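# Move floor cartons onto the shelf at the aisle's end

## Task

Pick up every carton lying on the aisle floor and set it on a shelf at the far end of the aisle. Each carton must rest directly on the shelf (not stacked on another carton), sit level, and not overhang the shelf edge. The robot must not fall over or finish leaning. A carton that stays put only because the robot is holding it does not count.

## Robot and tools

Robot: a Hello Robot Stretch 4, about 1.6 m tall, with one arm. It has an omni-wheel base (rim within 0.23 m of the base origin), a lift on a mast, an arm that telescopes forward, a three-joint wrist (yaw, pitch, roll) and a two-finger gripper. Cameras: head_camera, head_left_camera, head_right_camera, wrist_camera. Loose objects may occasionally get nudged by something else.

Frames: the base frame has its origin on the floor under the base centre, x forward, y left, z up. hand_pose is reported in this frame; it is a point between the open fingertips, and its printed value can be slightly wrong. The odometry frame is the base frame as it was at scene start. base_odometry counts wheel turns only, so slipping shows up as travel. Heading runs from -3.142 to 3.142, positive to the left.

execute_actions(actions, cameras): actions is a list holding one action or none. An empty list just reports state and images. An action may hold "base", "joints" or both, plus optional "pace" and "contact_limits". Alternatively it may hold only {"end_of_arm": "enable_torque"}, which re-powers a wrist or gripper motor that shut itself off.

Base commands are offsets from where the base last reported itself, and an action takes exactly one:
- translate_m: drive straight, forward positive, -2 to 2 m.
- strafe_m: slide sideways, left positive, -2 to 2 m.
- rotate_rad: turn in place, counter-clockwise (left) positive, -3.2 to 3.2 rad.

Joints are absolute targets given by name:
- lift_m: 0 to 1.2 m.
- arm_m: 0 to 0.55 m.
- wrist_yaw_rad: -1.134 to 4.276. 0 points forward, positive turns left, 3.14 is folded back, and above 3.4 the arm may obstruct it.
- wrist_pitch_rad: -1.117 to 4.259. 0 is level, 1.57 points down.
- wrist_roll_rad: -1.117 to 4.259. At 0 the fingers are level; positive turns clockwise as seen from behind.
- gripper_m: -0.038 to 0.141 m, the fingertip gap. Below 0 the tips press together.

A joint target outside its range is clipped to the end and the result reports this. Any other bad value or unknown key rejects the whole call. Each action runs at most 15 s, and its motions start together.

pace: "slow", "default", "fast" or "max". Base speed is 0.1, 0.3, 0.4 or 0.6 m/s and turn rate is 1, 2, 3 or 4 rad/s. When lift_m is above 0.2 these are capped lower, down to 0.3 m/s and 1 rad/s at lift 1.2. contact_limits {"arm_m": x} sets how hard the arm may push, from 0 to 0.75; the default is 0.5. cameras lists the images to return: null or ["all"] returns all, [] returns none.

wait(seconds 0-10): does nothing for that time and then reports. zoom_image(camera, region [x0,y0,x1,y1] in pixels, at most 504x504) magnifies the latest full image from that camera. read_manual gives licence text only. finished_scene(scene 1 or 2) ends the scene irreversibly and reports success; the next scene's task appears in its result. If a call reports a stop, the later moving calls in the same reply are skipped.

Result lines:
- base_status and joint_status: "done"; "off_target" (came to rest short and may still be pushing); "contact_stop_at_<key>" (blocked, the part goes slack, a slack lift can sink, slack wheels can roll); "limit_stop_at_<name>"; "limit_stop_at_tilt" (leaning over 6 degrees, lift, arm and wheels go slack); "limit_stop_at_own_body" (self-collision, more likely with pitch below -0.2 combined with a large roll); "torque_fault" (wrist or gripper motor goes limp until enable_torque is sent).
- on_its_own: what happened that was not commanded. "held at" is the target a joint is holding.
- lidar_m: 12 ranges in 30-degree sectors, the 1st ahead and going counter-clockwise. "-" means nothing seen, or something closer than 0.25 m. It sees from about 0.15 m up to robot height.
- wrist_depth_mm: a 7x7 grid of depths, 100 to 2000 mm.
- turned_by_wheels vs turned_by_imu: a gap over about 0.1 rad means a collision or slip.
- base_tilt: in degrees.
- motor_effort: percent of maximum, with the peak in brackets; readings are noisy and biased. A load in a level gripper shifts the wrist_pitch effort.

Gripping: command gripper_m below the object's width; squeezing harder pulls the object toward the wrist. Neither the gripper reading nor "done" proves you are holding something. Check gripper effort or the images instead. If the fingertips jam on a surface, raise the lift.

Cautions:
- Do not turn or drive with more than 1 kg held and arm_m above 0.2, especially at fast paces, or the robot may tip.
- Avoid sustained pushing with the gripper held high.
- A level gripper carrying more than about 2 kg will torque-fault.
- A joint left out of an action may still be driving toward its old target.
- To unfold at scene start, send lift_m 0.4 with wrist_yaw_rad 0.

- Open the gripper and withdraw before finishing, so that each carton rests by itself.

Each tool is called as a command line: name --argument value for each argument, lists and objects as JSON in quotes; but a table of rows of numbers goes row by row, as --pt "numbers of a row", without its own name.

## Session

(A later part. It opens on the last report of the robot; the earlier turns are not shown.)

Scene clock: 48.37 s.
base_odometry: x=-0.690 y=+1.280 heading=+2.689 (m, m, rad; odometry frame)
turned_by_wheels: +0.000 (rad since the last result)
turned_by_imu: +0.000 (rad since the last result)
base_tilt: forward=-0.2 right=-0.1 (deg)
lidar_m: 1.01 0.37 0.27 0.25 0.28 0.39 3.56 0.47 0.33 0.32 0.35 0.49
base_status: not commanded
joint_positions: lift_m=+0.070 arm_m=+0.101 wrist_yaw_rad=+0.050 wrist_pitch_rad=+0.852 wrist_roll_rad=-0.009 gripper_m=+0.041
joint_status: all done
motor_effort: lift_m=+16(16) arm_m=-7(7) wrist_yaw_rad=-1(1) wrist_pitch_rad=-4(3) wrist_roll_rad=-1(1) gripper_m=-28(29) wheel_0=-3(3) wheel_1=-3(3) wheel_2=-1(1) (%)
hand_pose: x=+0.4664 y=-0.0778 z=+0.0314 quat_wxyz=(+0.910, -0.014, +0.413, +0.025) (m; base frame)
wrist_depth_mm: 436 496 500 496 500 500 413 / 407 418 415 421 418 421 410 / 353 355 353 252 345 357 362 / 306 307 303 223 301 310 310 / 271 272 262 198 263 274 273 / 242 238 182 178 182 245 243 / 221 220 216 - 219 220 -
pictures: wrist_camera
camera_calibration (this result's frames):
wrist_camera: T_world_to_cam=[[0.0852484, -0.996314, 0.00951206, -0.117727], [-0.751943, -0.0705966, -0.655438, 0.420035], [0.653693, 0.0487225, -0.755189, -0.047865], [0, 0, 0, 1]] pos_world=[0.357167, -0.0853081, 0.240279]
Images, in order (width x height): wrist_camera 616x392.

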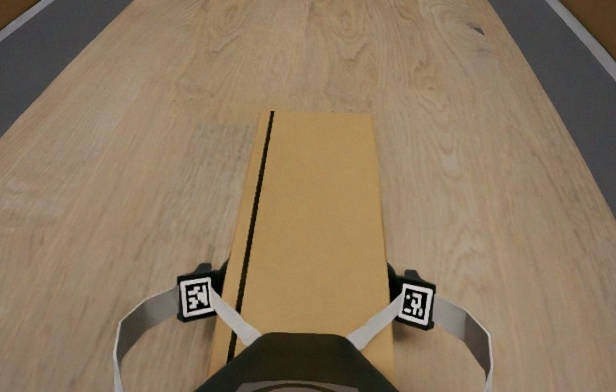

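execute_actions --actions '[{"base":{"translate_m":0.36},"joints":{"lift_m":0.63,"arm_m":0.2,"wrist_yaw_rad":0.0}}]' --cameras '[]'

execute_actions --actions '[{"base":{"rotate_rad":-0.56},"pace":"slow"}]' --cameras '["wrist_camera","head_camera"]'

Scene clock: 52.03 s.
base_odometry: x=-1.014 y=+1.438 heading=+2.689 (m, m, rad; odometry frame)
turned_by_wheels: +0.000 (rad since the last result)
turned_by_imu: -0.001 (rad since the last result)
base_tilt: forward=-0.3 right=-0.1 (deg)
lidar_m: 0.45 0.36 0.27 0.25 0.27 0.40 - 0.48 0.34 0.33 0.32 0.44
base_status: done
joint_positions: lift_m=+0.630 arm_m=+0.199 wrist_yaw_rad=+0.000 wrist_pitch_rad=+0.852 wrist_roll_rad=-0.009 gripper_m=+0.041
joint_status: all done
motor_effort: lift_m=+22(23) arm_m=+7(7) wrist_yaw_rad=-2(6) wrist_pitch_rad=-4(5) wrist_roll_rad=-3(4) gripper_m=-26(26) wheel_0=+1(8) wheel_1=+2(7) wheel_2=+1(12) (%)
hand_pose: x=+0.5596 y=-0.0874 z=+0.5908 quat_wxyz=(+0.911, -0.004, +0.413, +0.002) (m; base frame)
wrist_depth_mm: 459 484 480 477 466 455 413 / 469 544 539 539 530 508 442 / 544 615 621 253 591 564 413 / 683 707 715 223 691 661 389 / 798 798 842 198 778 768 768 / 723 723 182 179 182 732 732 / 661 683 715 - 723 512 421
pictures: none
No camera images: the call's "cameras" was empty. Leave "cameras" out to get every camera's image.

Scene clock: 53.80 s.
base_odometry: x=-1.014 y=+1.438 heading=+2.130 (m, m, rad; odometry frame)
turned_by_wheels: -0.559 (rad since the last result)
turned_by_imu: -0.561 (rad since the last result)
base_tilt: forward=-0.3 right=-0.1 (deg)
lidar_m: 0.41 0.90 0.38 0.28 0.25 0.27 0.38 3.04 0.48 0.34 0.31 0.36
base_status: done
joint_positions: lift_m=+0.630 arm_m=+0.199 wrist_yaw_rad=+0.000 wrist_pitch_rad=+0.852 wrist_roll_rad=-0.009 gripper_m=+0.041
joint_status: not commanded
motor_effort: lift_m=+22(22) arm_m=+7(7) wrist_yaw_rad=-3(2) wrist_pitch_rad=-4(5) wrist_roll_rad=-1(3) gripper_m=-23(27) wheel_0=+5(8) wheel_1=+4(7) wheel_2=+3(5) (%)
hand_pose: x=+0.5596 y=-0.0874 z=+0.5908 quat_wxyz=(+0.911, -0.004, +0.413, +0.002) (m; base frame)
wrist_depth_mm: 480 500 525 549 559 521 436 / 512 554 462 455 462 469 452 / 564 640 392 254 379 394 399 / 640 715 359 223 332 287 270 / 723 831 317 198 290 285 237 / 788 788 181 178 182 242 214 / 741 732 723 - 243 239 -
pictures: head_camera, wrist_camera
camera_calibration (this result's frames):
wrist_camera: T_world_to_cam=[[0.0355545, -0.999323, 0.00949887, -0.112977], [-0.754783, -0.0330814, -0.65514, 0.860847], [0.65501, 0.0161236, -0.755448, 0.3107], [0, 0, 0, 1]] pos_world=[0.450258, -0.0894322, 0.799766]
Images, in order (width x height): head_camera 420x560, wrist_camera 616x392.

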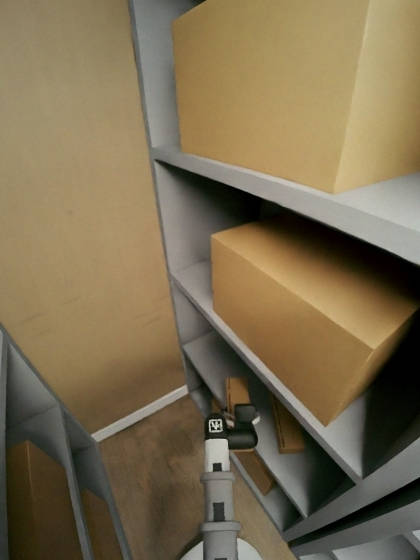

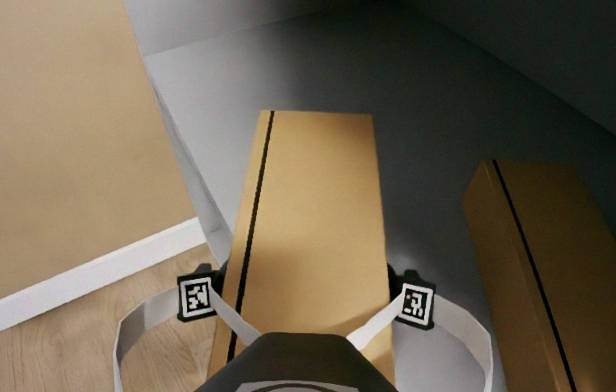

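execute_actions --actions '[{"joints":{"arm_m":0.465},"contact_limits":{"arm_m":0.2}}]' --cameras '["wrist_camera"]'

execute_actions --actions '[{"joints":{"lift_m":0.606},"pace":"slow"}]' --cameras '[]'

execute_actions --actions '[{"joints":{"gripper_m":0.115}}]' --cameras '["wrist_camera"]'

execute_actions --actions '[{"joints":{"wrist_pitch_rad":0.5,"lift_m":0.63}}]' --cameras '[]'

execute_actions --actions '[{"joints":{"arm_m":0.1},"contact_limits":{"arm_m":0.2}}]'

Scene clock: 56.13 s.
base_odometry: x=-1.014 y=+1.438 heading=+2.130 (m, m, rad; odometry frame)
turned_by_wheels: +0.000 (rad since the last result)
turned_by_imu: +0.000 (rad since the last result)
base_tilt: forward=-0.2 right=-0.1 (deg)
lidar_m: 0.47 0.90 0.37 0.28 0.25 0.27 0.39 3.03 0.49 0.35 0.32 0.35
base_status: not commanded
joint_positions: lift_m=+0.630 arm_m=+0.464 wrist_yaw_rad=+0.000 wrist_pitch_rad=+0.852 wrist_roll_rad=-0.009 gripper_m=+0.041
joint_status: all done
motor_effort: lift_m=+22(22) arm_m=+8(8) wrist_yaw_rad=-2(2) wrist_pitch_rad=-4(4) wrist_roll_rad=-2(4) gripper_m=-27(28) wheel_0=+5(5) wheel_1=+4(4) wheel_2=+3(3) (%)
contact_limits: arm_m 0.2
hand_pose: x=+0.8246 y=-0.0874 z=+0.5909 quat_wxyz=(+0.911, -0.004, +0.413, +0.002) (m; base frame)
wrist_depth_mm: 250 272 314 357 415 373 314 / 270 303 347 402 445 399 334 / 300 338 377 254 379 389 353 / 342 338 330 222 334 342 343 / 415 300 286 198 289 301 301 / 496 262 181 179 182 268 270 / 585 242 238 - 242 244 -
pictures: wrist_camera
camera_calibration (this result's frames):
wrist_camera: T_world_to_cam=[[0.0354887, -0.999325, 0.00950312, -0.12236], [-0.754708, -0.0330326, -0.655229, 1.06087], [0.6551, 0.0160812, -0.755371, 0.137019], [0, 0, 0, 1]] pos_world=[0.715228, -0.0894374, 0.799776]
Images, in order (width x height): wrist_camera 616x392.

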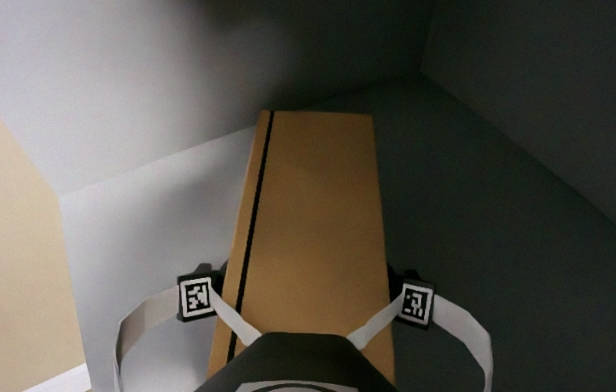

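Scene clock: 57.10 s.
base_odometry: x=-1.014 y=+1.438 heading=+2.130 (m, m, rad; odometry frame)
turned_by_wheels: +0.000 (rad since the last result)
turned_by_imu: +0.000 (rad since the last result)
base_tilt: forward=-0.2 right=-0.1 (deg)
lidar_m: 0.48 0.90 0.39 0.27 0.25 0.27 0.38 3.04 0.48 0.34 0.32 0.33
base_status: not commanded
joint_positions: lift_m=+0.606 arm_m=+0.464 wrist_yaw_rad=+0.000 wrist_pitch_rad=+0.852 wrist_roll_rad=-0.009 gripper_m=+0.041
joint_status: all done
motor_effort: lift_m=+16(21) arm_m=+7(7) wrist_yaw_rad=-3(2) wrist_pitch_rad=-4(5) wrist_roll_rad=-2(2) gripper_m=-29(24) wheel_0=+4(4) wheel_1=+4(4) wheel_2=+3(3) (%)
hand_pose: x=+0.8246 y=-0.0874 z=+0.5673 quat_wxyz=(+0.911, -0.004, +0.413, +0.002) (m; base frame)
wrist_depth_mm: 250 277 310 359 415 373 319 / 270 301 345 389 421 394 332 / 298 334 355 253 347 357 347 / 319 309 301 222 301 310 309 / 285 273 260 198 263 274 274 / 466 238 181 178 182 245 244 / 559 220 218 - 220 221 -
pictures: none
No camera images: the call's "cameras" was empty. Leave "cameras" out to get every camera's image.

Scene clock: 58.73 s.
base_odometry: x=-1.014 y=+1.438 heading=+2.130 (m, m, rad; odometry frame)
turned_by_wheels: +0.000 (rad since the last result)
turned_by_imu: +0.000 (rad since the last result)
base_tilt: forward=-0.2 right=-0.1 (deg)
lidar_m: 0.48 0.90 0.39 0.26 0.25 0.27 0.36 3.05 0.51 0.34 0.32 0.33
base_status: not commanded
joint_positions: lift_m=+0.606 arm_m=+0.464 wrist_yaw_rad=+0.000 wrist_pitch_rad=+0.851 wrist_roll_rad=-0.009 gripper_m=+0.115
joint_status: all done
motor_effort: lift_m=+16(16) arm_m=+7(7) wrist_yaw_rad=-3(2) wrist_pitch_rad=-2(4) wrist_roll_rad=-1(3) gripper_m=+0(29) wheel_0=+5(5) wheel_1=+4(4) wheel_2=+3(3) (%)
hand_pose: x=+0.8248 y=-0.0874 z=+0.5675 quat_wxyz=(+0.911, -0.004, +0.413, +0.002) (m; base frame)
wrist_depth_mm: 251 273 312 357 415 373 314 / 268 301 345 392 421 394 332 / 300 336 355 272 347 359 347 / 317 309 310 237 304 310 314 / 287 274 264 211 268 276 274 / 466 240 196 188 193 245 245 / 559 220 218 - 220 222 -
pictures: wrist_camera
camera_calibration (this result's frames):
wrist_camera: T_world_to_cam=[[0.0354807, -0.999325, 0.00953222, -0.122154], [-0.754167, -0.0330324, -0.655851, 1.0456], [0.655723, 0.0160812, -0.75483, 0.118428], [0, 0, 0, 1]] pos_world=[0.715237, -0.0894374, 0.776317]
Images, in order (width x height): wrist_camera 616x392.

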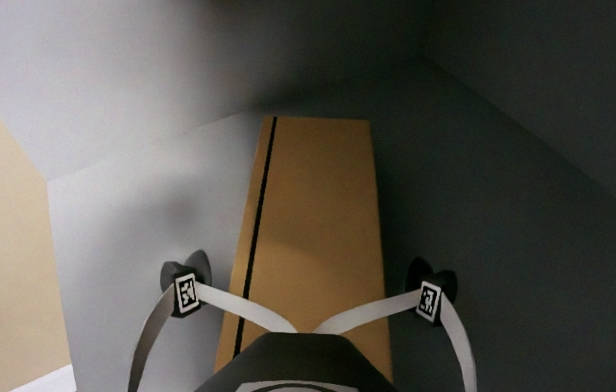

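Scene clock: 59.60 s.
base_odometry: x=-1.014 y=+1.438 heading=+2.130 (m, m, rad; odometry frame)
turned_by_wheels: +0.000 (rad since the last result)
turned_by_imu: +0.000 (rad since the last result)
base_tilt: forward=-0.3 right=-0.1 (deg)
lidar_m: 0.47 0.91 0.39 0.28 0.25 0.25 0.38 3.04 0.49 0.34 0.31 0.32
base_status: not commanded
joint_positions: lift_m=+0.630 arm_m=+0.464 wrist_yaw_rad=+0.000 wrist_pitch_rad=+0.503 wrist_roll_rad=-0.009 gripper_m=+0.115
joint_status: all done
motor_effort: lift_m=+21(22) arm_m=+7(7) wrist_yaw_rad=-3(1) wrist_pitch_rad=-6(10) wrist_roll_rad=-3(5) gripper_m=-4(4) wheel_0=+4(4) wheel_1=+4(4) wheel_2=+3(3) (%)
hand_pose: x=+0.8874 y=-0.0874 z=+0.6690 quat_wxyz=(+0.969, -0.004, +0.249, +0.001) (m; base frame)
wrist_depth_mm: 235 255 289 327 375 355 301 / 246 273 307 351 402 370 315 / 262 290 330 379 439 387 325 / 278 310 355 413 480 404 340 / 296 327 382 439 462 418 351 / 324 345 349 303 215 377 357 / 324 310 324 - 325 317 327
pictures: none
No camera images: the call's "cameras" was empty. Leave "cameras" out to get every camera's image.

Scene clock: 61.80 s.
base_odometry: x=-1.014 y=+1.438 heading=+2.130 (m, m, rad; odometry frame)
turned_by_wheels: +0.000 (rad since the last result)
turned_by_imu: +0.000 (rad since the last result)
base_tilt: forward=-0.2 right=-0.1 (deg)
lidar_m: 0.48 0.91 0.40 0.26 0.25 0.27 0.39 3.04 0.48 0.34 0.31 0.35
base_status: not commanded
joint_positions: lift_m=+0.630 arm_m=+0.101 wrist_yaw_rad=+0.000 wrist_pitch_rad=+0.502 wrist_roll_rad=-0.009 gripper_m=+0.115
joint_status: all done
motor_effort: lift_m=+21(21) arm_m=-7(8) wrist_yaw_rad=-1(2) wrist_pitch_rad=-5(6) wrist_roll_rad=-1(5) gripper_m=-3(2) wheel_0=+5(5) wheel_1=+4(4) wheel_2=+3(3) (%)
contact_limits: arm_m 0.2
hand_pose: x=+0.5251 y=-0.0874 z=+0.6691 quat_wxyz=(+0.969, -0.004, +0.249, +0.001) (m; base frame)
wrist_depth_mm: 508 539 574 647 691 539 462 / 525 574 609 699 732 564 469 / 564 621 661 723 741 597 488 / 603 668 574 488 585 564 517 / 640 707 459 424 455 373 459 / 683 759 399 377 215 304 315 / 741 798 866 - 332 265 264
pictures: head_camera, head_left_camera, head_right_camera, wrist_camera
camera_calibration (this result's frames):
wrist_camera: T_world_to_cam=[[0.0299367, -0.99933, 0.0210563, -0.117323], [-0.484577, -0.0329346, -0.874129, 0.890718], [0.874236, 0.0159651, -0.485238, 0.0965241], [0, 0, 0, 1]] pos_world=[0.350749, -0.0894497, 0.82791]
Images, in order (width x height): head_camera 420x560, head_left_camera 420x672, head_right_camera 420x672, wrist_camera 616x392.

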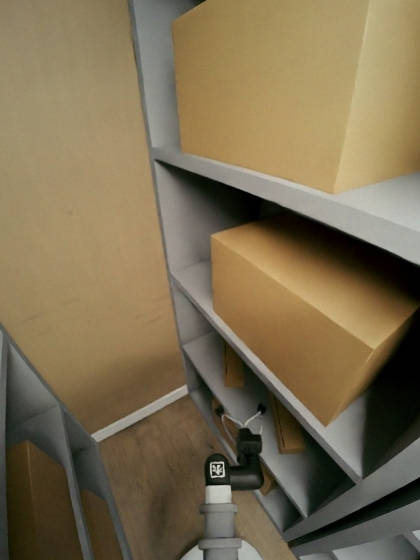

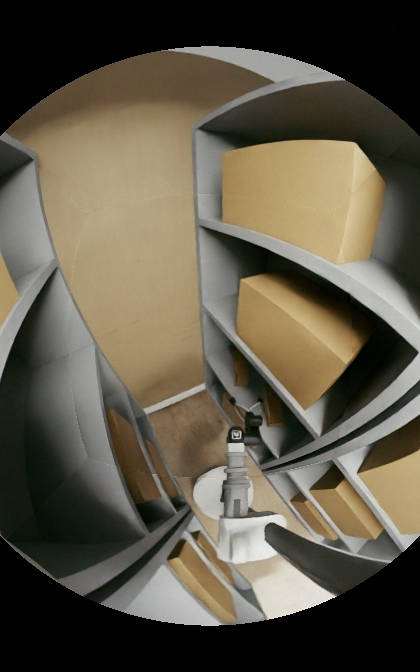

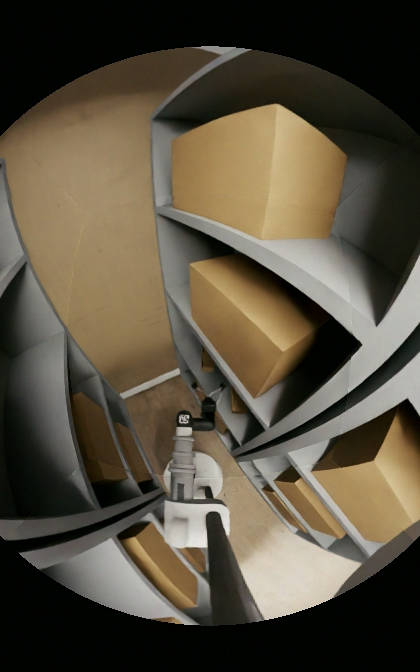

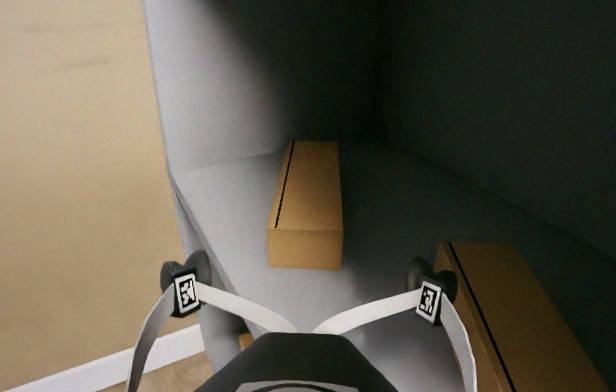

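finished_scene --scene 2

The scene is finished: the task was done.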